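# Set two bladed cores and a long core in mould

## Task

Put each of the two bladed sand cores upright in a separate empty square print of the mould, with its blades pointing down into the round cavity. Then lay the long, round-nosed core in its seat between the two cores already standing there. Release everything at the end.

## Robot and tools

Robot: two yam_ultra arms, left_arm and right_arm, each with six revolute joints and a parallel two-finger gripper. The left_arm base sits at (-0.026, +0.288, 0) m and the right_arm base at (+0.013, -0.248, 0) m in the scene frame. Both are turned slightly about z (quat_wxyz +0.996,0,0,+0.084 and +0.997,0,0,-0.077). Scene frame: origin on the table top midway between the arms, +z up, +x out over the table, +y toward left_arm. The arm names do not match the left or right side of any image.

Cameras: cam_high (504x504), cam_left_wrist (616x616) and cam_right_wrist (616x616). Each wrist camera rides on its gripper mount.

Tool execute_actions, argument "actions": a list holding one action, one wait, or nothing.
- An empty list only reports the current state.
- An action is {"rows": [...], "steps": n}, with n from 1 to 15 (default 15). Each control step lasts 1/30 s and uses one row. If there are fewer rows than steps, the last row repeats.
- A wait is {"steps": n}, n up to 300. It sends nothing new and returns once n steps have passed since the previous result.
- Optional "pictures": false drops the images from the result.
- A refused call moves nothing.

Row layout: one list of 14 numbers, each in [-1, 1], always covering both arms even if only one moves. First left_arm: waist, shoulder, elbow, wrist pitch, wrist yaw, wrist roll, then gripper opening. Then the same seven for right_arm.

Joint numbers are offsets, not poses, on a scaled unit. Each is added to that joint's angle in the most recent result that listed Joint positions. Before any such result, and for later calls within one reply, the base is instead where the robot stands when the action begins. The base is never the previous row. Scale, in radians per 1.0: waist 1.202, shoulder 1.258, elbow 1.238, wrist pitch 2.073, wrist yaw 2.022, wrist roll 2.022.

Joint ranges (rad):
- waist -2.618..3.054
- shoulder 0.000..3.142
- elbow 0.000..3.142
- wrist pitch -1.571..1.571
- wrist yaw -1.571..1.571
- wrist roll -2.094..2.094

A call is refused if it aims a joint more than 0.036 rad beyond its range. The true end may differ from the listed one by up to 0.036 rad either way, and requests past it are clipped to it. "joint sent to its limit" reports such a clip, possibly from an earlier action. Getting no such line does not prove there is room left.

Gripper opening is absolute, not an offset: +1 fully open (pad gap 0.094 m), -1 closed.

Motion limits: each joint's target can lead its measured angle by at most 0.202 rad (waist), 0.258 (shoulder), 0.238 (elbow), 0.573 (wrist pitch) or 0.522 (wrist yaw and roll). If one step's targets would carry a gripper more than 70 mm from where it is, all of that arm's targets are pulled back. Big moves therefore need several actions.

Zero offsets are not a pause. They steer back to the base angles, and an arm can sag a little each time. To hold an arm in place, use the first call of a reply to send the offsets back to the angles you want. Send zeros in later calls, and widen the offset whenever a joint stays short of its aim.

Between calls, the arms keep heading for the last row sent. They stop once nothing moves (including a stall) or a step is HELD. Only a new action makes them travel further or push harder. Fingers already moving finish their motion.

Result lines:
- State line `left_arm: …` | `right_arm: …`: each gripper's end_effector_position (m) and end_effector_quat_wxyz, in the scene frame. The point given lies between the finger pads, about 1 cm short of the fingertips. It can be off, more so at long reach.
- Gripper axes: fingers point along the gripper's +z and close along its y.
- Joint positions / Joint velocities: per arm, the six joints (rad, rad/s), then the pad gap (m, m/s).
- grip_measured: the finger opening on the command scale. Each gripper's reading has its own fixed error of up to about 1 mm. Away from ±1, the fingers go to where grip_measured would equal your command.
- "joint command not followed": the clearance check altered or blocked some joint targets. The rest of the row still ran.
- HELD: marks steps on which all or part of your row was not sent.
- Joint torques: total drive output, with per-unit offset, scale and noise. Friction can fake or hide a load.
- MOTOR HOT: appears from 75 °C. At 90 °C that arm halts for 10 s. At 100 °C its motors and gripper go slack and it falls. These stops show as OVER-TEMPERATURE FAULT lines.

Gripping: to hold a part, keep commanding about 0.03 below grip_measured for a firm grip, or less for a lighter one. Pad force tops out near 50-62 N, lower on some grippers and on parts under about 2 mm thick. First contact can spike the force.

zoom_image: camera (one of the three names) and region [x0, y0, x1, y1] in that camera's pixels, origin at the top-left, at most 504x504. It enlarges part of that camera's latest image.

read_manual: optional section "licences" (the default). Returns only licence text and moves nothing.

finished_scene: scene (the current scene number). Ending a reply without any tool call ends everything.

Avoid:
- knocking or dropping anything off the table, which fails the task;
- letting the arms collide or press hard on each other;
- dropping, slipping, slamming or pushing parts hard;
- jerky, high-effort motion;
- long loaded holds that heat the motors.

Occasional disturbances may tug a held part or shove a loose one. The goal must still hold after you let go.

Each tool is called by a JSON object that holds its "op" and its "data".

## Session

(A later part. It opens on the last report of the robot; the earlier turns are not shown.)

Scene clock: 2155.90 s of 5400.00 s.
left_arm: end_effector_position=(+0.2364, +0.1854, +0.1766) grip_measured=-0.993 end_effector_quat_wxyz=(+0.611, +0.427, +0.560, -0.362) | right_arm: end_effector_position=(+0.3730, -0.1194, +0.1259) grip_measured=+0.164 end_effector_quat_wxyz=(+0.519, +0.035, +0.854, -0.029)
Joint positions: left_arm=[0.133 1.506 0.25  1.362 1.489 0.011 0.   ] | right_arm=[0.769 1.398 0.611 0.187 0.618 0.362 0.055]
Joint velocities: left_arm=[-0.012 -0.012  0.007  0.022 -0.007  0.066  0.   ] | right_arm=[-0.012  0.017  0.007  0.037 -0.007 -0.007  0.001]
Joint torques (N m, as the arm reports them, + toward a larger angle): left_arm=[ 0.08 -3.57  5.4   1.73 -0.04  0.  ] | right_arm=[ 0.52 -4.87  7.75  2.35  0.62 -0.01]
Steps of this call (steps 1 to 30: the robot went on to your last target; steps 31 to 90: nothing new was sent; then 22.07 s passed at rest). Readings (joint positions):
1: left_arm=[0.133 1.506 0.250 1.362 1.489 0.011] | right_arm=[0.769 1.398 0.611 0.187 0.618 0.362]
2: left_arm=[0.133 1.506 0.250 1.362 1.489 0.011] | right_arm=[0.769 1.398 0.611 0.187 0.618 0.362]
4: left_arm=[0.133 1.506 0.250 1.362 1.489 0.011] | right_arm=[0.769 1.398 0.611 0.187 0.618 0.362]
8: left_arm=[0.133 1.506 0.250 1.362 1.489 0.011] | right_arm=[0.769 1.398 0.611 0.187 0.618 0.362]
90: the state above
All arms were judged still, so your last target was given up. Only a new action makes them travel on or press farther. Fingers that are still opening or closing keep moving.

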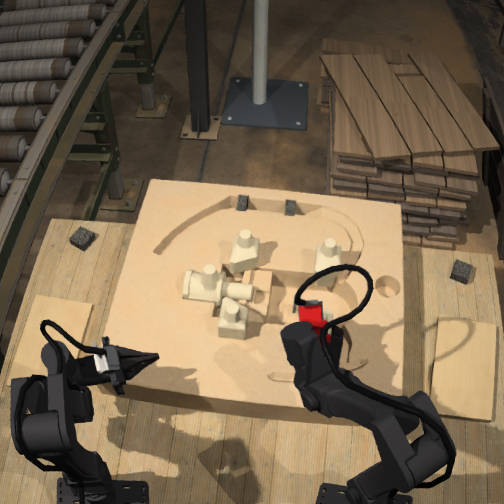

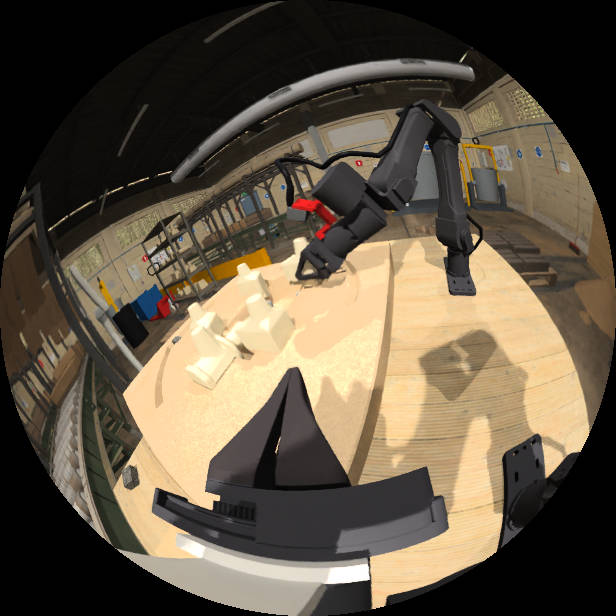

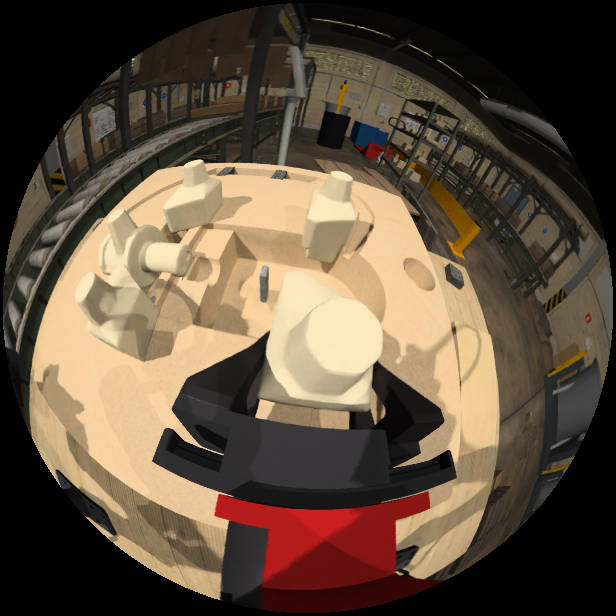

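{"op": "execute_actions", "data": {"actions": [{"rows":[[0,0,0.01,0,0,0,-1,0.003,-0.02,0,0.022,0.012,0,0.1],[0,0,0.01,0,0,0,-1,0.006,-0.02,-0.004,0.022,0.012,0,0.1],[0,0,0.01,0,0,0,-1,0.009,-0.02,-0.008,0.022,0.012,0,0.1],[0,0,0.01,0,0,0,-1,0.011,-0.02,-0.012,0.022,0.012,0,0.1],[0,0,0.01,0,0,0,-1,0.011,-0.02,-0.016,0.022,0.012,0,0.1]]}]}}

{"op": "zoom_image", "data": {"camera": "cam_left_wrist", "region": [280,250,340,300]}}

Scene clock: 2165.30 s of 5400.00 s.
left_arm: end_effector_position=(+0.2364, +0.1854, +0.1766) grip_measured=-0.993 end_effector_quat_wxyz=(+0.611, +0.427, +0.560, -0.362) | right_arm: end_effector_position=(+0.3716, -0.1205, +0.1232) grip_measured=+0.164 end_effector_quat_wxyz=(+0.520, +0.036, +0.853, -0.029)
Joint positions: left_arm=[0.133 1.506 0.25  1.362 1.489 0.011 0.   ] | right_arm=[0.769 1.398 0.596 0.204 0.618 0.362 0.055]
Joint velocities: left_arm=[-0.002  0.012  0.002 -0.022 -0.022  0.007  0.001] | right_arm=[-0.007  0.007 -0.007  0.022 -0.007 -0.022 -0.   ]
Joint torques (N m, as the arm reports them, + toward a larger angle): left_arm=[ 0.08 -3.57  5.36  1.73 -0.04  0.  ] | right_arm=[ 1.26 -5.89  6.12  1.96  0.52  0.  ]
Steps of this call (steps 1 to 90: nothing new was sent; then 5.90 s passed at rest; steps 91 to 105: all 15 steps of this action). Readings (joint positions):
91: left_arm=[0.133 1.506 0.250 1.362 1.489 0.011] | right_arm=[0.769 1.398 0.611 0.187 0.618 0.362]
92: left_arm=[0.133 1.506 0.250 1.362 1.489 0.011] | right_arm=[0.769 1.398 0.610 0.186 0.618 0.362]
94: left_arm=[0.133 1.506 0.250 1.362 1.489 0.011] | right_arm=[0.769 1.398 0.604 0.190 0.618 0.362]
98: left_arm=[0.133 1.506 0.250 1.362 1.489 0.011] | right_arm=[0.769 1.398 0.597 0.201 0.618 0.362]
105: the state above

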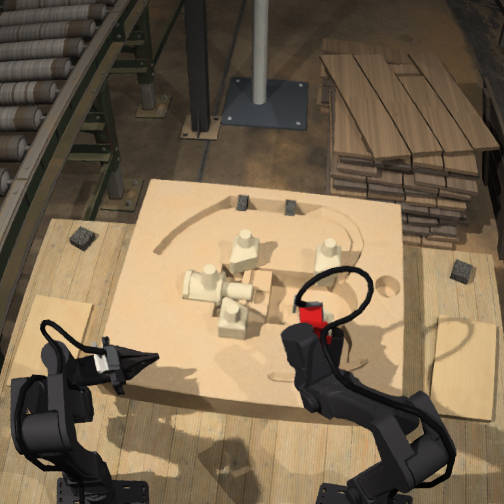

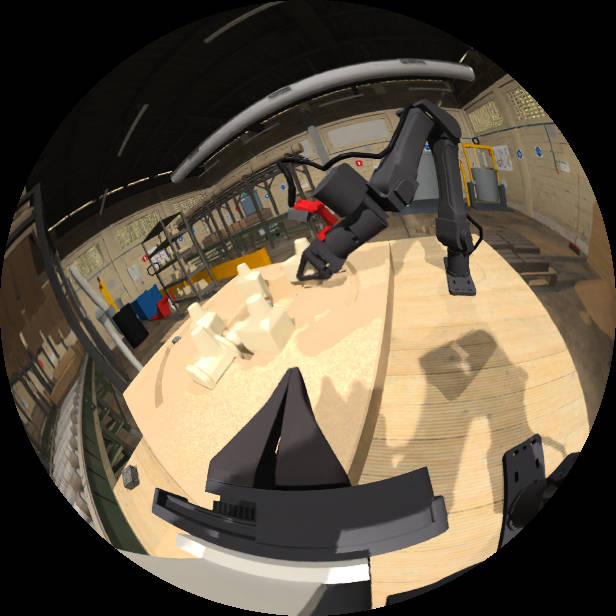

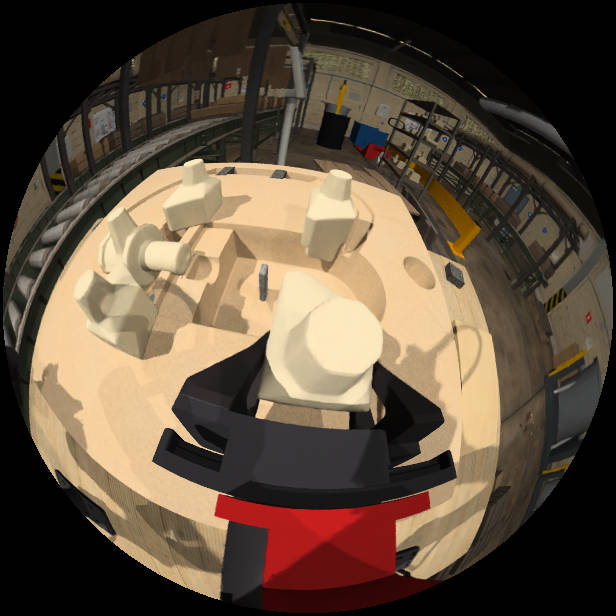

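Region (280, 250, 340, 300) of cam_left_wrist's 616x616 image, scaled by 8.400, with more detail than that image has.

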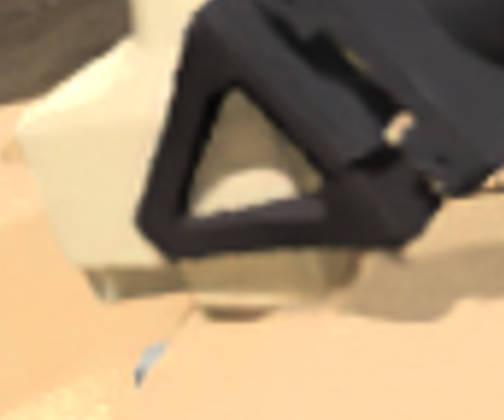

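{"op": "execute_actions", "data": {"actions": [{"rows":[[0,0,0.01,0,0,0,-1,0.016,-0.02,0.01,0.022,0.012,0,0.1],[0,0,0.01,0,0,0,-1,0.02,-0.02,0.01,0.022,0.012,0,0.1],[0,0,0.01,0,0,0,-1,0.024,-0.02,0.01,0.022,0.012,0,0.1]]}]}}

{"op": "zoom_image", "data": {"camera": "cam_left_wrist", "region": [280,250,340,300]}}

Scene clock: 2177.30 s of 5400.00 s.
left_arm: end_effector_position=(+0.2364, +0.1854, +0.1766) grip_measured=-0.993 end_effector_quat_wxyz=(+0.611, +0.427, +0.560, -0.362) | right_arm: end_effector_position=(+0.3715, -0.1200, +0.1237) grip_measured=+0.164 end_effector_quat_wxyz=(+0.521, +0.035, +0.853, -0.029)
Joint positions: left_arm=[0.133 1.506 0.25  1.362 1.489 0.011 0.   ] | right_arm=[0.772 1.398 0.596 0.205 0.623 0.362 0.055]
Joint velocities: left_arm=[-0.012 -0.002  0.022 -0.022 -0.051 -0.051  0.001] | right_arm=[-0.002 -0.002 -0.007 -0.051 -0.007  0.022  0.   ]
Joint torques (N m, as the arm reports them, + toward a larger angle): left_arm=[ 0.01 -3.61  5.38  1.72 -0.04  0.  ] | right_arm=[ 2.37 -5.88  7.37  2.12  0.46 -0.01]
Steps of this call (steps 1 to 15: the robot went on to your last target; steps 16 to 90: nothing new was sent; then 8.50 s passed at rest; steps 91 to 105: all 15 steps of this action). Readings (joint positions):
91: left_arm=[0.133 1.506 0.250 1.362 1.489 0.011] | right_arm=[0.769 1.398 0.596 0.205 0.619 0.362]
92: left_arm=[0.133 1.506 0.250 1.362 1.489 0.011] | right_arm=[0.771 1.398 0.596 0.205 0.621 0.362]
94: left_arm=[0.133 1.506 0.250 1.362 1.489 0.011] | right_arm=[0.772 1.398 0.596 0.205 0.623 0.362]
98: left_arm=[0.133 1.506 0.250 1.362 1.489 0.011] | right_arm=[0.772 1.398 0.596 0.205 0.623 0.362]
105: the state above

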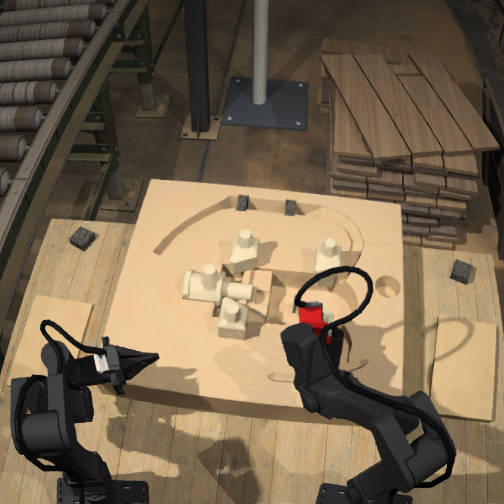

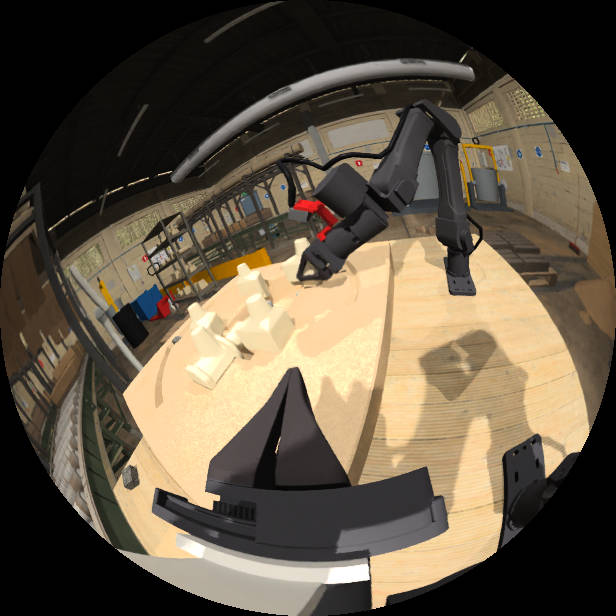

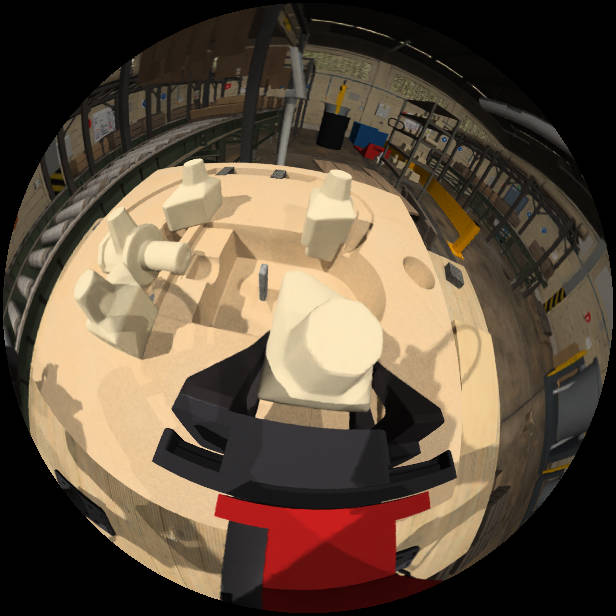

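Region (280, 250, 340, 300) of cam_left_wrist's 616x616 image, scaled by 8.400, with more detail than that image has.

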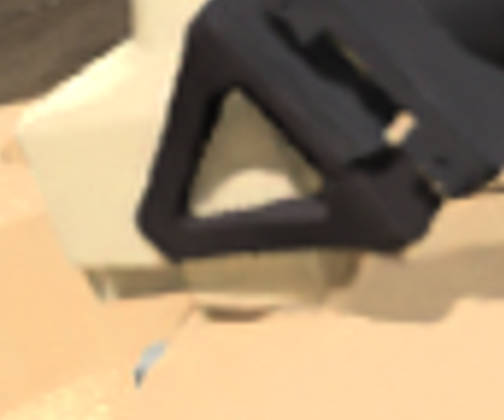

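{"op": "execute_actions", "data": {"actions": [{"rows":[[0,0,0.01,0,0,0,-1,0,-0.02,0.035,0.02,0.01,0,0.1],[0,0,0.01,0,0,0,-1,0,-0.02,0.042,0.015,0.01,0,0.1],[0,0,0.01,0,0,0,-1,0,-0.02,0.048,0.01,0.01,0,0.1],[0,0,0.01,0,0,0,-1,0,-0.02,0.054,0.004,0.01,0.005,0.1],[0,0,0.01,0,0,0,-1,0,-0.02,0.06,-0.002,0.01,0.01,0.1],[0,0,0.01,0,0,0,-1,0,-0.02,0.066,-0.008,0.01,0.015,0.1],[0,0,0.01,0,0,0,-1,0,-0.02,0.072,-0.015,0.01,0.02,0.1],[0,0,0.01,0,0,0,-1,0,-0.02,0.078,-0.022,0.01,0.02,0.1],[0,0,0.01,0,0,0,-1,0,-0.015,0.084,-0.029,0.01,0.02,0.1],[0,0,0.01,0,0,0,-1,0,-0.01,0.089,-0.036,0.01,0.02,0.1]]}]}}

{"op": "zoom_image", "data": {"camera": "cam_left_wrist", "region": [280,250,340,300]}}

Scene clock: 2193.03 s of 5400.00 s.
left_arm: end_effector_position=(+0.2364, +0.1854, +0.1766) grip_measured=-0.993 end_effector_quat_wxyz=(+0.611, +0.427, +0.560, -0.362) | right_arm: end_effector_position=(+0.3746, -0.1178, +0.1316) grip_measured=+0.164 end_effector_quat_wxyz=(+0.508, +0.041, +0.860, -0.032)
Joint positions: left_arm=[0.133 1.506 0.25  1.362 1.489 0.011 0.   ] | right_arm=[0.771 1.398 0.663 0.1   0.622 0.389 0.055]
Joint velocities: left_arm=[-0.007  0.007  0.007 -0.022 -0.007  0.066  0.002] | right_arm=[-0.007  0.012  0.012 -0.154  0.022  0.066 -0.   ]
Joint torques (N m, as the arm reports them, + toward a larger angle): left_arm=[ 0.08 -3.58  5.4   1.72 -0.04  0.01] | right_arm=[ 0.06 -5.23  9.48  2.12  0.5   0.12]
Steps of this call (steps 1 to 15: the robot went on to your last target; steps 16 to 90: nothing new was sent; then 12.23 s passed at rest; steps 91 to 105: all 15 steps of this action). Readings (joint positions):
91: left_arm=[0.133 1.506 0.250 1.362 1.489 0.011] | right_arm=[0.771 1.398 0.596 0.205 0.623 0.362]
92: left_arm=[0.133 1.506 0.250 1.362 1.489 0.011] | right_arm=[0.771 1.398 0.597 0.204 0.623 0.362]
94: left_arm=[0.133 1.506 0.250 1.362 1.489 0.011] | right_arm=[0.771 1.398 0.604 0.192 0.623 0.362]
98: left_arm=[0.133 1.506 0.250 1.362 1.489 0.011] | right_arm=[0.771 1.398 0.632 0.150 0.622 0.376]
105: the state above

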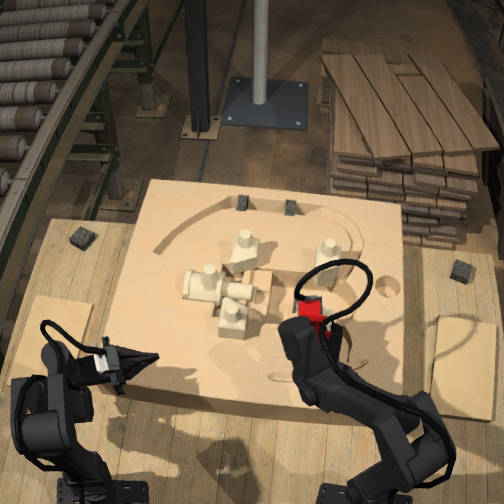

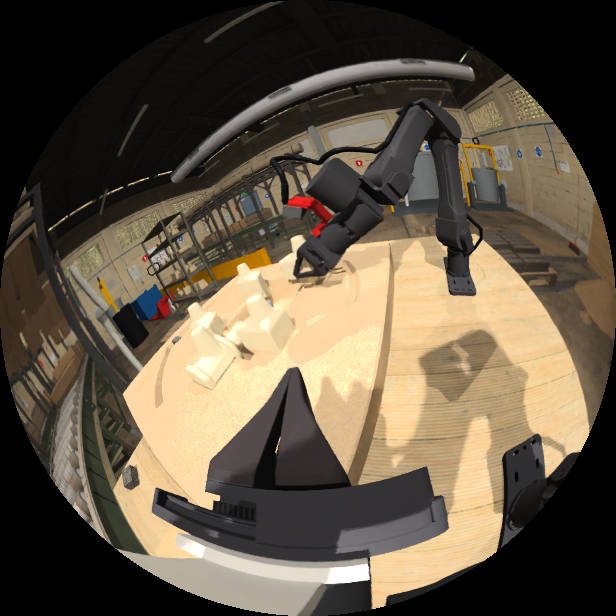

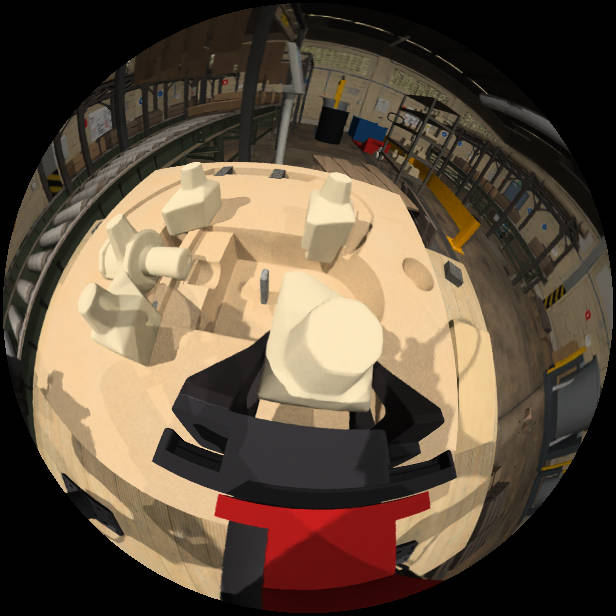

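Region (280, 250, 340, 300) of cam_left_wrist's 616x616 image, scaled by 8.400, with more detail than that image has.

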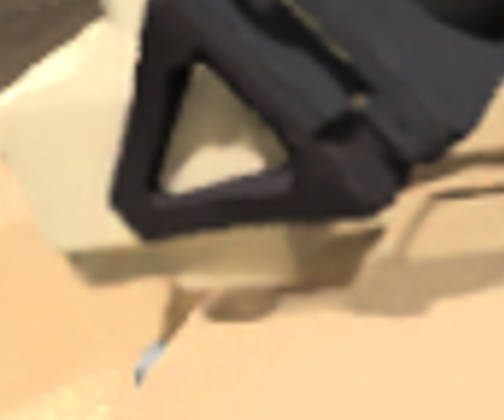

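{"op": "execute_actions", "data": {"actions": [{"rows":[[0,0,0.01,0,0,0,-1,0,0,0.015,0.022,0.01,0,0.1],[0,0,0.01,0,0,0,-1,0,0.003,0.015,0.022,0.01,0,0.1],[0,0,0.01,0,0,0,-1,0,0.006,0.015,0.022,0.01,0,0.1],[0,0,0.01,0,0,0,-1,0,0.009,0.015,0.022,0.01,0,0.1],[0,0,0.01,0,0,0,-1,0,0.012,0.015,0.022,0.01,0,0.1],[0,0,0.01,0,0,0,-1,0,0.015,0.015,0.022,0.01,0,0.1],[0,0,0.01,0,0,0,-1,0,0.018,0.015,0.022,0.01,0,0.1],[0,0,0.01,0,0,0,-1,0,0.021,0.015,0.022,0.01,0,0.1],[0,0,0.01,0,0,0,-1,0,0.024,0.015,0.022,0.01,0,0.1],[0,0,0.01,0,0,0,-1,0,0.027,0.015,0.022,0.01,0,0.1],[0,0,0.01,0,0,0,-1,0,0.03,0.015,0.022,0.01,0,0.1]]}]}}

{"op": "zoom_image", "data": {"camera": "cam_left_wrist", "region": [280,250,340,300]}}

Scene clock: 2206.57 s of 5400.00 s.
left_arm: end_effector_position=(+0.2364, +0.1854, +0.1766) grip_measured=-0.993 end_effector_quat_wxyz=(+0.611, +0.427, +0.560, -0.362) | right_arm: end_effector_position=(+0.3747, -0.1179, +0.1189) grip_measured=+0.164 end_effector_quat_wxyz=(+0.496, +0.036, +0.867, -0.042)
Joint positions: left_arm=[0.133 1.506 0.25  1.362 1.489 0.011 0.   ] | right_arm=[0.771 1.434 0.663 0.1   0.623 0.392 0.055]
Joint velocities: left_arm=[-0.012  0.002 -0.002 -0.022 -0.007 -0.066 -0.   ] | right_arm=[-0.002  0.007 -0.007  0.037 -0.081  0.051  0.001]
Joint torques (N m, as the arm reports them, + toward a larger angle): left_arm=[ 0.1  -3.6   5.36  1.73 -0.05  0.01] | right_arm=[-0.02 -4.46  7.75  2.1   0.49 -0.03]
Steps of this call (steps 1 to 30: the robot went on to your last target; steps 31 to 90: nothing new was sent; then 10.03 s passed at rest; steps 91 to 105: all 15 steps of this action). Readings (joint positions):
91: left_arm=[0.133 1.506 0.250 1.362 1.489 0.011] | right_arm=[0.771 1.398 0.663 0.087 0.622 0.392]
92: left_arm=[0.133 1.506 0.250 1.362 1.489 0.011] | right_arm=[0.771 1.398 0.663 0.087 0.622 0.392]
94: left_arm=[0.133 1.506 0.250 1.362 1.489 0.011] | right_arm=[0.771 1.399 0.663 0.087 0.622 0.392]
98: left_arm=[0.133 1.506 0.250 1.362 1.489 0.011] | right_arm=[0.771 1.417 0.663 0.093 0.622 0.392]
105: the state above

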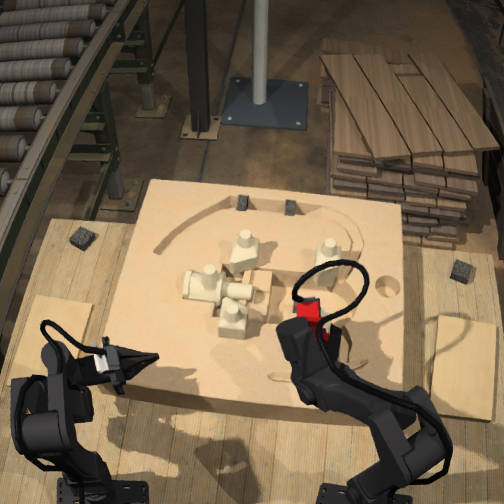

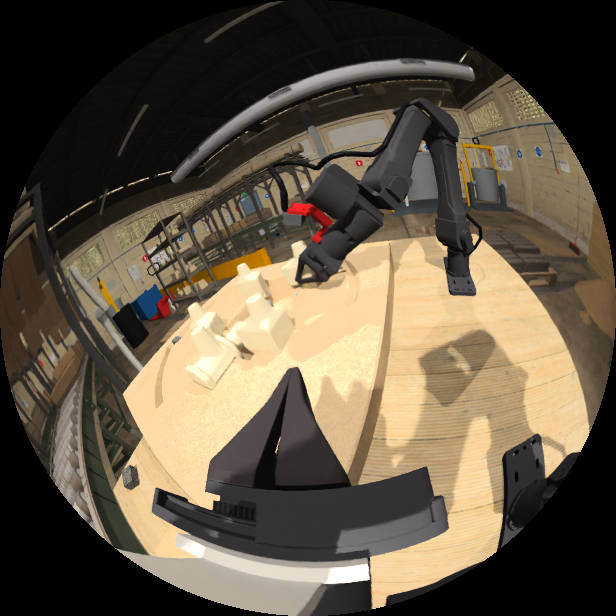

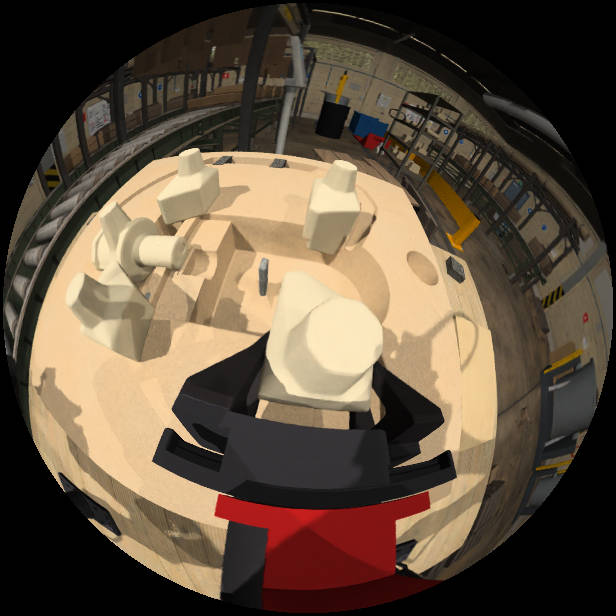

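Region (280, 250, 340, 300) of cam_left_wrist's 616x616 image, scaled by 8.400, with more detail than that image has.

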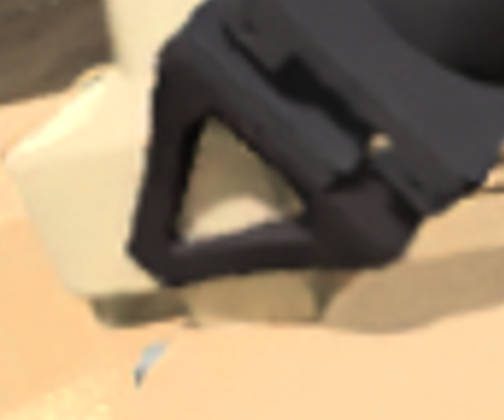

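{"op": "execute_actions", "data": {"actions": [{"rows":[[0,0,0.01,0,0,0,-1,0,0,0,0.015,0.01,0,0.1],[0,0,0.01,0,0,0,-1,0,0.003,-0.004,0.015,0.01,0,0.1],[0,0,0.01,0,0,0,-1,0,0.006,-0.008,0.015,0.01,0,0.1],[0,0,0.01,0,0,0,-1,0,0.009,-0.012,0.015,0.01,0,0.1],[0,0,0.01,0,0,0,-1,0,0.012,-0.016,0.015,0.01,0,0.1]]}]}}

{"op": "zoom_image", "data": {"camera": "cam_left_wrist", "region": [280,250,340,300]}}

Scene clock: 2212.20 s of 5400.00 s.
left_arm: end_effector_position=(+0.2364, +0.1854, +0.1766) grip_measured=-0.993 end_effector_quat_wxyz=(+0.611, +0.427, +0.560, -0.362) | right_arm: end_effector_position=(+0.3745, -0.1182, +0.1180) grip_measured=+0.164 end_effector_quat_wxyz=(+0.498, +0.037, +0.866, -0.041)
Joint positions: left_arm=[0.133 1.506 0.25  1.362 1.489 0.011 0.   ] | right_arm=[0.771 1.434 0.655 0.113 0.624 0.392 0.055]
Joint velocities: left_arm=[-0.012 -0.012 -0.002  0.007 -0.037  0.007  0.001] | right_arm=[ 0.012 -0.007  0.002 -0.066  0.007  0.007 -0.   ]
Joint torques (N m, as the arm reports them, + toward a larger angle): left_arm=[ 0.08 -3.61  5.38  1.71 -0.04  0.  ] | right_arm=[-0.01 -3.43  5.8   1.8   0.49  0.  ]
Steps of this call (steps 1 to 15: the robot went on to your last target; steps 16 to 90: nothing new was sent; then 2.13 s passed at rest; steps 91 to 105: all 15 steps of this action). Readings (joint positions):
91: left_arm=[0.133 1.506 0.250 1.362 1.489 0.011] | right_arm=[0.771 1.434 0.663 0.100 0.623 0.392]
92: left_arm=[0.133 1.506 0.250 1.362 1.489 0.011] | right_arm=[0.771 1.434 0.663 0.100 0.623 0.392]
94: left_arm=[0.133 1.506 0.250 1.362 1.489 0.011] | right_arm=[0.771 1.434 0.662 0.101 0.623 0.392]
98: left_arm=[0.133 1.506 0.250 1.362 1.489 0.011] | right_arm=[0.771 1.434 0.656 0.111 0.624 0.392]
105: the state above

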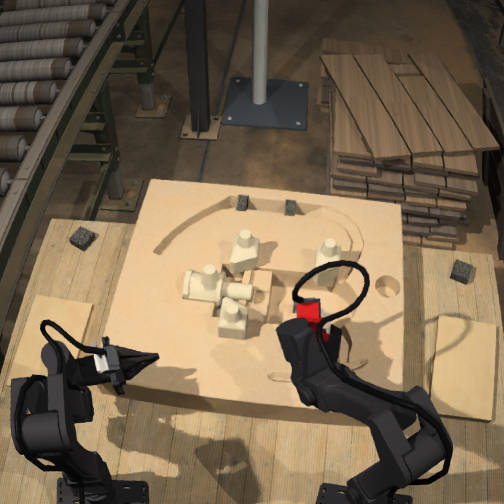

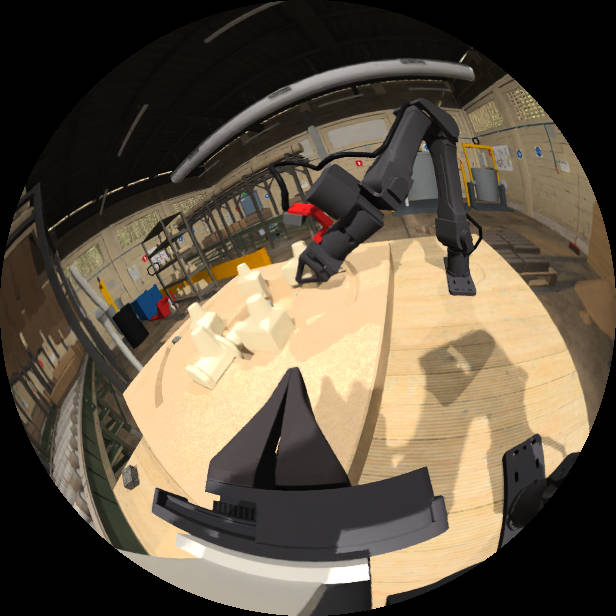

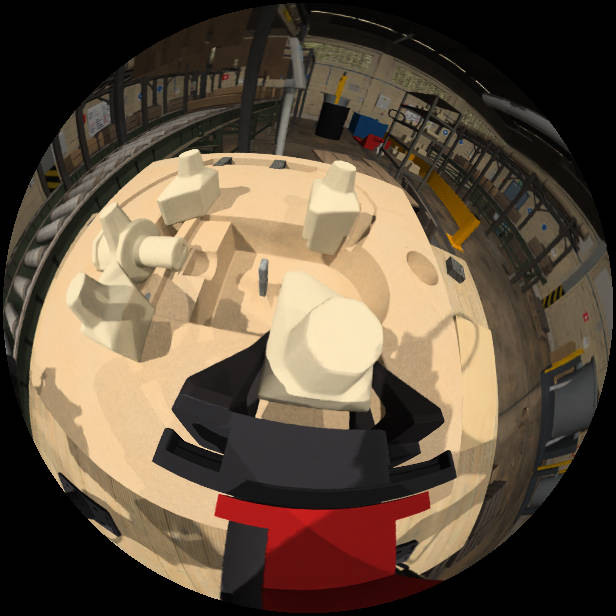

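Region (280, 250, 340, 300) of cam_left_wrist's 616x616 image, scaled by 8.400, with more detail than that image has.

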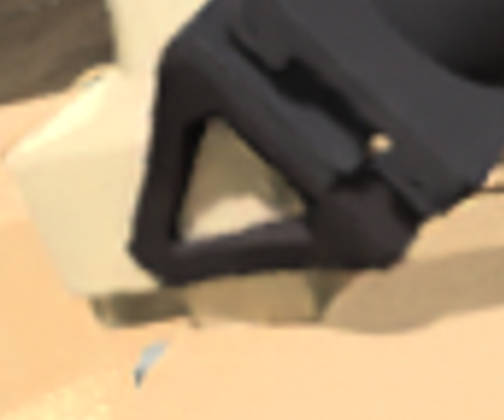

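{"op": "execute_actions", "data": {"actions": [{"rows":[[0,0,0.01,0,0,0,-1,0,-0.03,0.015,0.025,0.01,0,0.1],[0,0,0.01,0,0,0,-1,0,-0.04,0.015,0.025,0.01,0,0.1],[0,0,0.01,0,0,0,-1,0,-0.05,0.015,0.03,0.01,0,0.1],[0,0,0.01,0,0,0,-1,0,-0.06,0.015,0.035,0.01,0,0.1],[0,0,0.01,0,0,0,-1,0,-0.067,0.015,0.04,0.01,0,0.1],[0,0,0.01,0,0,0,-1,-0.005,-0.067,0.01,0.04,0.005,0,0.1],[0,0,0.01,0,0,0,-1,-0.01,-0.067,0.005,0.04,0,-0.005,0.1],[0,0,0.01,0,0,0,-1,-0.015,-0.067,0,0.04,-0.005,-0.01,0.1],[0,0,0.01,0,0,0,-1,-0.019,-0.067,-0.005,0.04,-0.01,-0.015,0.1],[0,0,0.01,0,0,0,-1,-0.022,-0.067,-0.01,0.04,-0.016,-0.018,0.1]]}], "pictures": false}}

{"op": "execute_actions", "data": {"actions": [{"steps":12}]}}

{"op": "zoom_image", "data": {"camera": "cam_left_wrist", "region": [280,250,340,300]}}

Scene clock: 2232.30 s of 5400.00 s.
left_arm: end_effector_position=(+0.2364, +0.1854, +0.1766) grip_measured=-0.993 end_effector_quat_wxyz=(+0.611, +0.427, +0.560, -0.362) | right_arm: end_effector_position=(+0.3741, -0.1194, +0.1283) grip_measured=+0.164 end_effector_quat_wxyz=(+0.508, +0.034, +0.860, -0.022)
Joint positions: left_arm=[0.133 1.506 0.25  1.362 1.489 0.011 0.   ] | right_arm=[0.754 1.387 0.636 0.134 0.585 0.369 0.055]
Joint velocities: left_arm=[-0.022  0.002  0.012 -0.051 -0.007  0.007 -0.001] | right_arm=[-0.002  0.007 -0.076 -0.007 -0.081 -0.081  0.   ]
Joint torques (N m, as the arm reports them, + toward a larger angle): left_arm=[ 0.03 -3.59  5.37  1.73 -0.06  0.  ] | right_arm=[-0.89 -6.71  7.37  2.31  0.42 -0.09]
Steps of this call (steps 1 to 15: the robot went on to your last target; steps 16 to 90: nothing new was sent; then 16.60 s passed at rest; steps 91 to 105: all 15 steps of this action). Readings (joint positions):
91: left_arm=[0.133 1.506 0.250 1.362 1.489 0.011] | right_arm=[0.771 1.433 0.655 0.114 0.624 0.392]
92: left_arm=[0.133 1.506 0.250 1.362 1.489 0.011] | right_arm=[0.771 1.431 0.655 0.114 0.623 0.392]
94: left_arm=[0.133 1.506 0.250 1.362 1.489 0.011] | right_arm=[0.771 1.425 0.655 0.113 0.622 0.392]
98: left_arm=[0.133 1.506 0.250 1.362 1.489 0.011] | right_arm=[0.770 1.395 0.655 0.119 0.614 0.390]
105: the state above

Scene clock: 2232.70 s of 5400.00 s.
left_arm: end_effector_position=(+0.2364, +0.1854, +0.1766) grip_measured=-0.993 end_effector_quat_wxyz=(+0.611, +0.427, +0.560, -0.362) | right_arm: end_effector_position=(+0.3729, -0.1189, +0.1257) grip_measured=+0.164 end_effector_quat_wxyz=(+0.505, +0.028, +0.862, -0.022)
Joint positions: left_arm=[0.133 1.506 0.25  1.362 1.489 0.011 0.   ] | right_arm=[0.754 1.387 0.632 0.131 0.577 0.362 0.055]
Joint velocities: left_arm=[-0.007 -0.002  0.002 -0.022 -0.007 -0.066  0.   ] | right_arm=[-0.002  0.002  0.012  0.007 -0.081 -0.007  0.   ]
Joint torques (N m, as the arm reports them, + toward a larger angle): left_arm=[ 0.02 -3.6   5.44  1.73 -0.05 -0.01] | right_arm=[-0.87 -6.73  7.32  2.3   0.39 -0.08]
Steps of this call (steps 1 to 12: the robot went on to your last target). Readings (joint positions):
1: left_arm=[0.133 1.506 0.250 1.362 1.489 0.011] | right_arm=[0.754 1.387 0.634 0.132 0.582 0.367]
2: left_arm=[0.133 1.506 0.250 1.362 1.489 0.011] | right_arm=[0.754 1.387 0.633 0.132 0.581 0.367]
4: left_arm=[0.133 1.506 0.250 1.362 1.489 0.011] | right_arm=[0.754 1.387 0.632 0.131 0.579 0.365]
8: left_arm=[0.133 1.506 0.250 1.362 1.489 0.011] | right_arm=[0.754 1.387 0.632 0.131 0.577 0.363]
12: the state above

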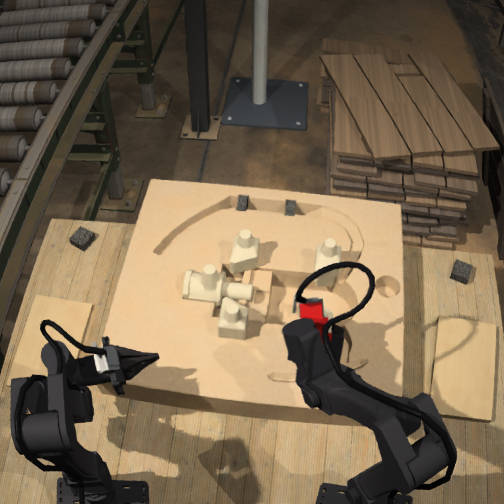

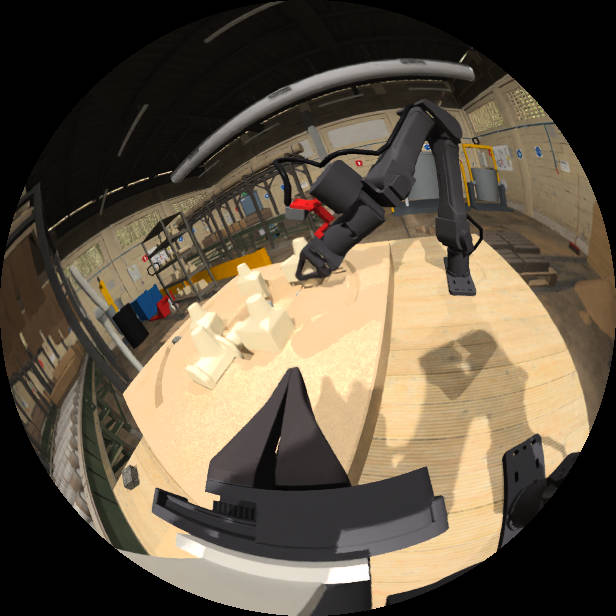

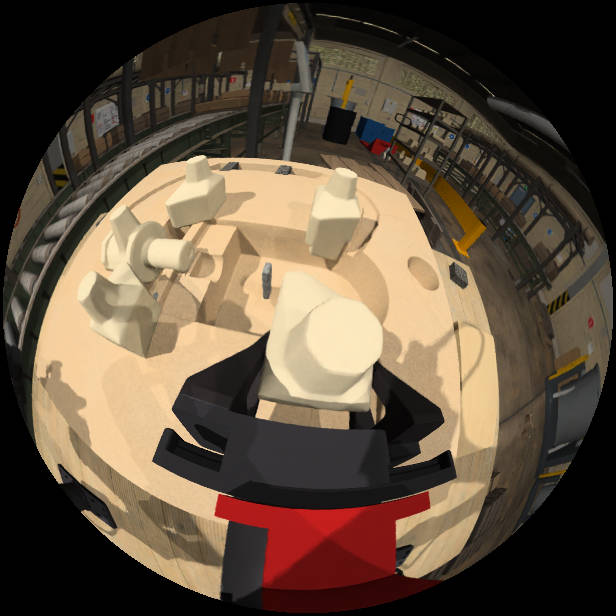

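Region (280, 250, 340, 300) of cam_left_wrist's 616x616 image, scaled by 8.400, with more detail than that image has.

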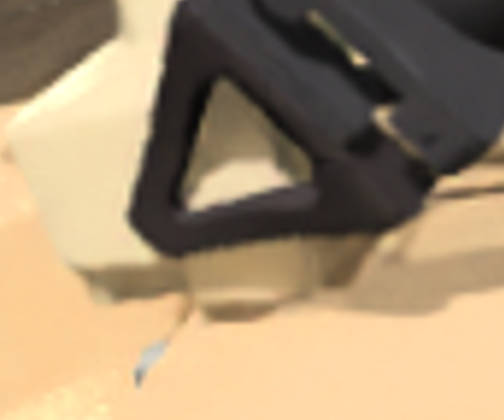

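{"op": "execute_actions", "data": {"actions": [{"rows":[[0,0,0.01,0,0,0,-1,0,0,0.015,0.025,0.01,0,0.1],[0,0,0.01,0,0,0,-1,0,0.003,0.015,0.025,0.01,0,0.1],[0,0,0.01,0,0,0,-1,0,0.006,0.015,0.025,0.01,0,0.1],[0,0,0.01,0,0,0,-1,0,0.009,0.015,0.025,0.01,0,0.1],[0,0,0.01,0,0,0,-1,0,0.012,0.015,0.025,0.01,0,0.1],[0,0,0.01,0,0,0,-1,0,0.015,0.015,0.025,0.01,0,0.1],[0,0,0.01,0,0,0,-1,0,0.018,0.015,0.025,0.01,0,0.1],[0,0,0.01,0,0,0,-1,0,0.021,0.015,0.025,0.01,0,0.1],[0,0,0.01,0,0,0,-1,0,0.026,0.015,0.025,0.01,0,0.1]]}]}}

{"op": "zoom_image", "data": {"camera": "cam_left_wrist", "region": [280,250,340,300]}}

Scene clock: 2241.83 s of 5400.00 s.
left_arm: end_effector_position=(+0.2364, +0.1854, +0.1766) grip_measured=-0.993 end_effector_quat_wxyz=(+0.611, +0.427, +0.560, -0.362) | right_arm: end_effector_position=(+0.3740, -0.1184, +0.1182) grip_measured=+0.164 end_effector_quat_wxyz=(+0.499, +0.026, +0.866, -0.027)
Joint positions: left_arm=[0.133 1.506 0.25  1.362 1.489 0.011 0.   ] | right_arm=[0.754 1.414 0.632 0.141 0.579 0.362 0.055]
Joint velocities: left_arm=[-0.022 -0.002 -0.012 -0.022  0.051 -0.007 -0.001] | right_arm=[ 0.002  0.002  0.007 -0.037 -0.051 -0.007 -0.   ]
Joint torques (N m, as the arm reports them, + toward a larger angle): left_arm=[ 0.03 -3.56  5.45  1.72 -0.04  0.  ] | right_arm=[-0.05 -3.92  7.82  2.08  0.46  0.  ]
Steps of this call (steps 1 to 15: the robot went on to your last target; steps 16 to 90: nothing new was sent; then 5.63 s passed at rest; steps 91 to 105: all 15 steps of this action). Readings (joint positions):
91: left_arm=[0.133 1.506 0.250 1.362 1.489 0.011] | right_arm=[0.754 1.387 0.632 0.131 0.577 0.362]
92: left_arm=[0.133 1.506 0.250 1.362 1.489 0.011] | right_arm=[0.754 1.387 0.632 0.131 0.577 0.362]
94: left_arm=[0.133 1.506 0.250 1.362 1.489 0.011] | right_arm=[0.754 1.388 0.632 0.131 0.577 0.362]
98: left_arm=[0.133 1.506 0.250 1.362 1.489 0.011] | right_arm=[0.754 1.405 0.632 0.136 0.577 0.362]
105: the state above

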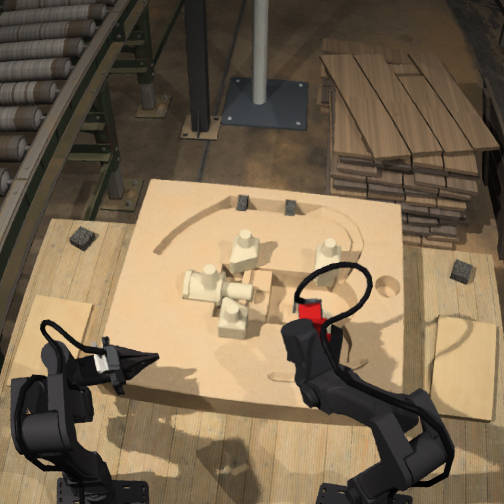

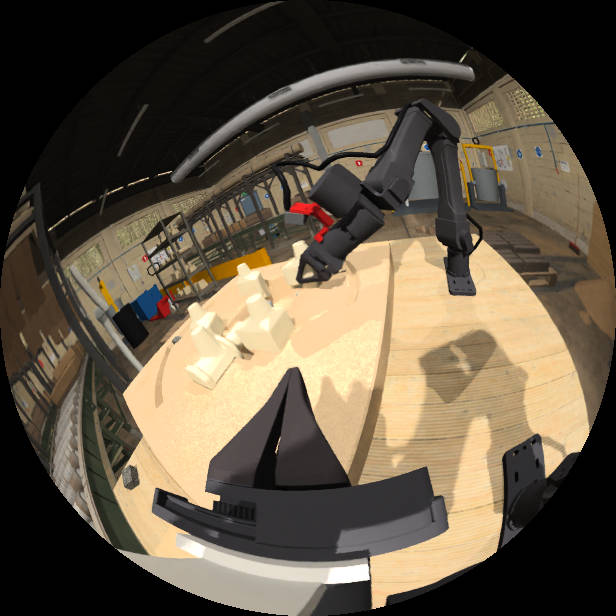

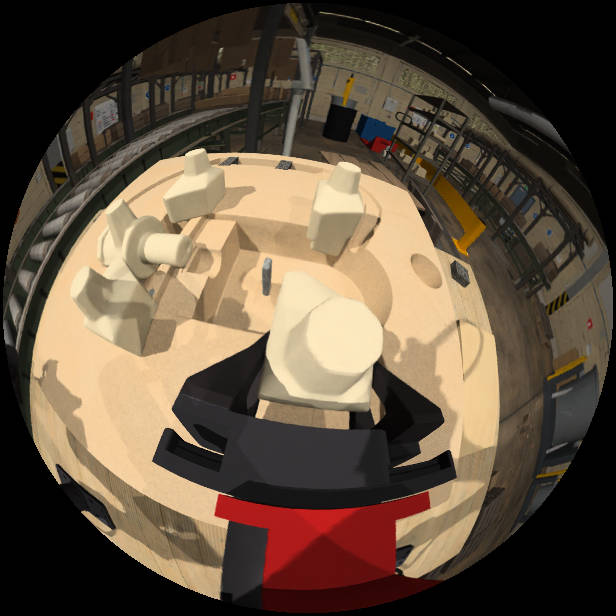

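Region (280, 250, 340, 300) of cam_left_wrist's 616x616 image, scaled by 8.400, with more detail than that image has.

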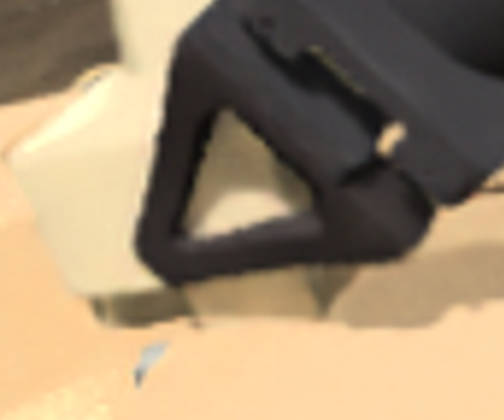

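{"op": "execute_actions", "data": {"actions": [{"rows":[[0,0,0.01,0,0,0,-1,0.01,0,0.02,0.01,-0.01,0,0.1],[0,0,0.01,0,0,0,-1,0.015,0,0.02,0.01,-0.015,0,0.1],[0,0,0.01,0,0,0,-1,0.02,0,0.02,0.01,-0.02,0,0.1],[0,0,0.01,0,0,0,-1,0.02,0,0.02,0.01,-0.02,0,0.1],[0,0,0.01,0,0,0,-1,0.02,0,0.02,0.01,-0.02,0,0.1],[0,0,0.01,0,0,0,-1,0.02,0,0.02,0.01,-0.02,0,0.1],[0,0,0.01,0,0,0,-1,0.02,0.01,0.02,0.01,-0.02,0,0.1],[0,0,0.01,0,0,0,-1,0.02,0.02,0.02,0.01,-0.02,0,0.1]]}]}}

{"op": "zoom_image", "data": {"camera": "cam_left_wrist", "region": [280,250,340,300]}}

Scene clock: 2252.23 s of 5400.00 s.
left_arm: end_effector_position=(+0.2364, +0.1854, +0.1766) grip_measured=-0.993 end_effector_quat_wxyz=(+0.611, +0.427, +0.560, -0.362) | right_arm: end_effector_position=(+0.3736, -0.1163, +0.1174) grip_measured=+0.164 end_effector_quat_wxyz=(+0.498, +0.023, +0.866, -0.025)
Joint positions: left_arm=[0.133 1.506 0.25  1.362 1.489 0.011 0.   ] | right_arm=[0.757 1.415 0.632 0.142 0.574 0.362 0.055]
Joint velocities: left_arm=[-0.002  0.002  0.002 -0.051 -0.051  0.007  0.001] | right_arm=[-0.007 -0.032  0.002 -0.007 -0.007 -0.007 -0.001]
Joint torques (N m, as the arm reports them, + toward a larger angle): left_arm=[ 0.03 -3.54  5.39  1.71 -0.04  0.02] | right_arm=[ 1.93 -2.86  8.14  1.88 -0.23 -0.01]
Steps of this call (steps 1 to 15: the robot went on to your last target; steps 16 to 90: nothing new was sent; then 6.90 s passed at rest; steps 91 to 105: all 15 steps of this action). Readings (joint positions):
91: left_arm=[0.133 1.506 0.250 1.362 1.489 0.011] | right_arm=[0.754 1.414 0.632 0.141 0.577 0.362]
92: left_arm=[0.133 1.506 0.250 1.362 1.489 0.011] | right_arm=[0.754 1.414 0.632 0.141 0.576 0.362]
94: left_arm=[0.133 1.506 0.250 1.362 1.489 0.011] | right_arm=[0.755 1.414 0.632 0.141 0.574 0.362]
98: left_arm=[0.133 1.506 0.250 1.362 1.489 0.011] | right_arm=[0.757 1.415 0.632 0.141 0.573 0.362]
105: the state above

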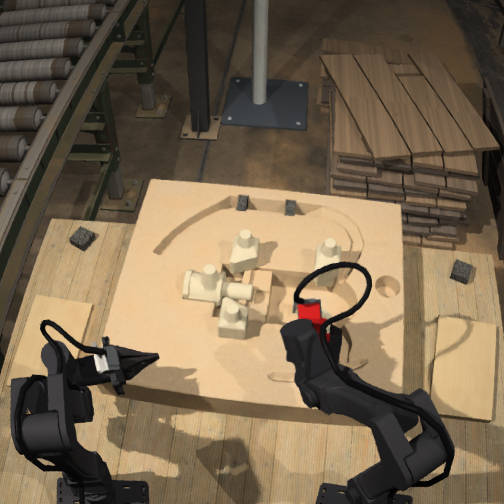

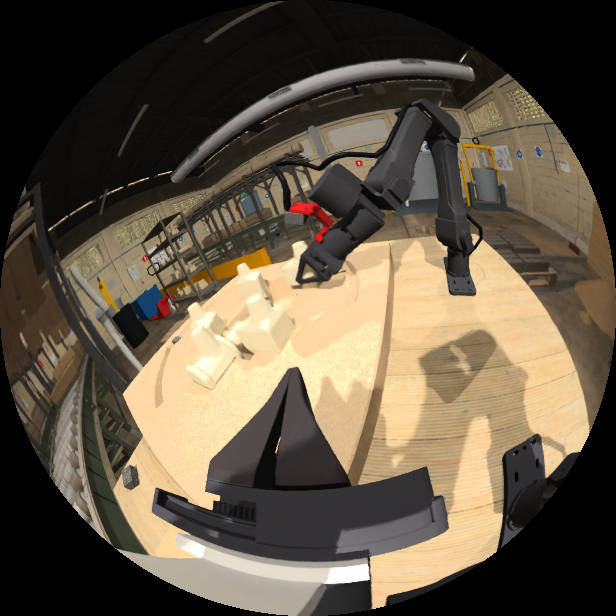

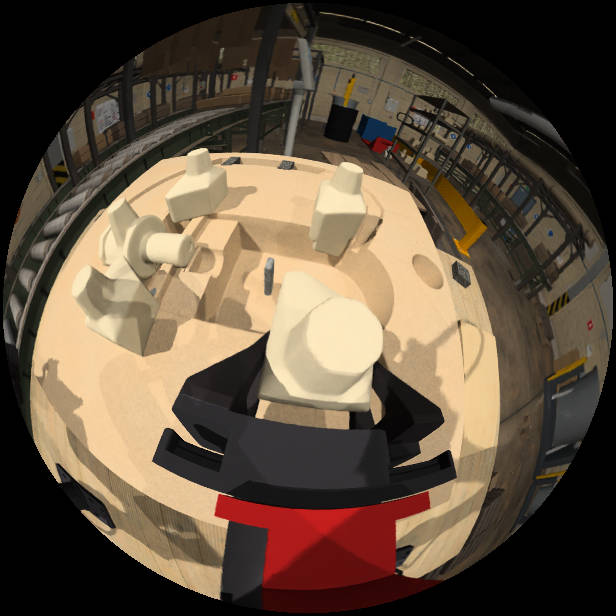

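Region (280, 250, 340, 300) of cam_left_wrist's 616x616 image, scaled by 8.400, with more detail than that image has.

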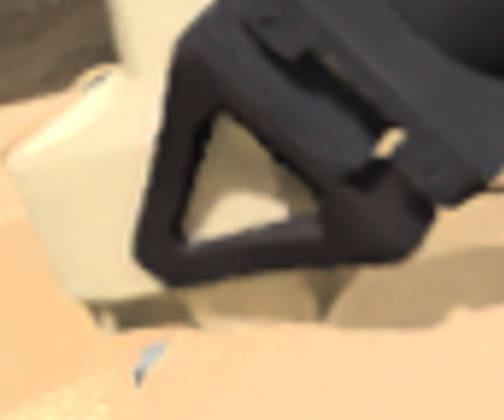

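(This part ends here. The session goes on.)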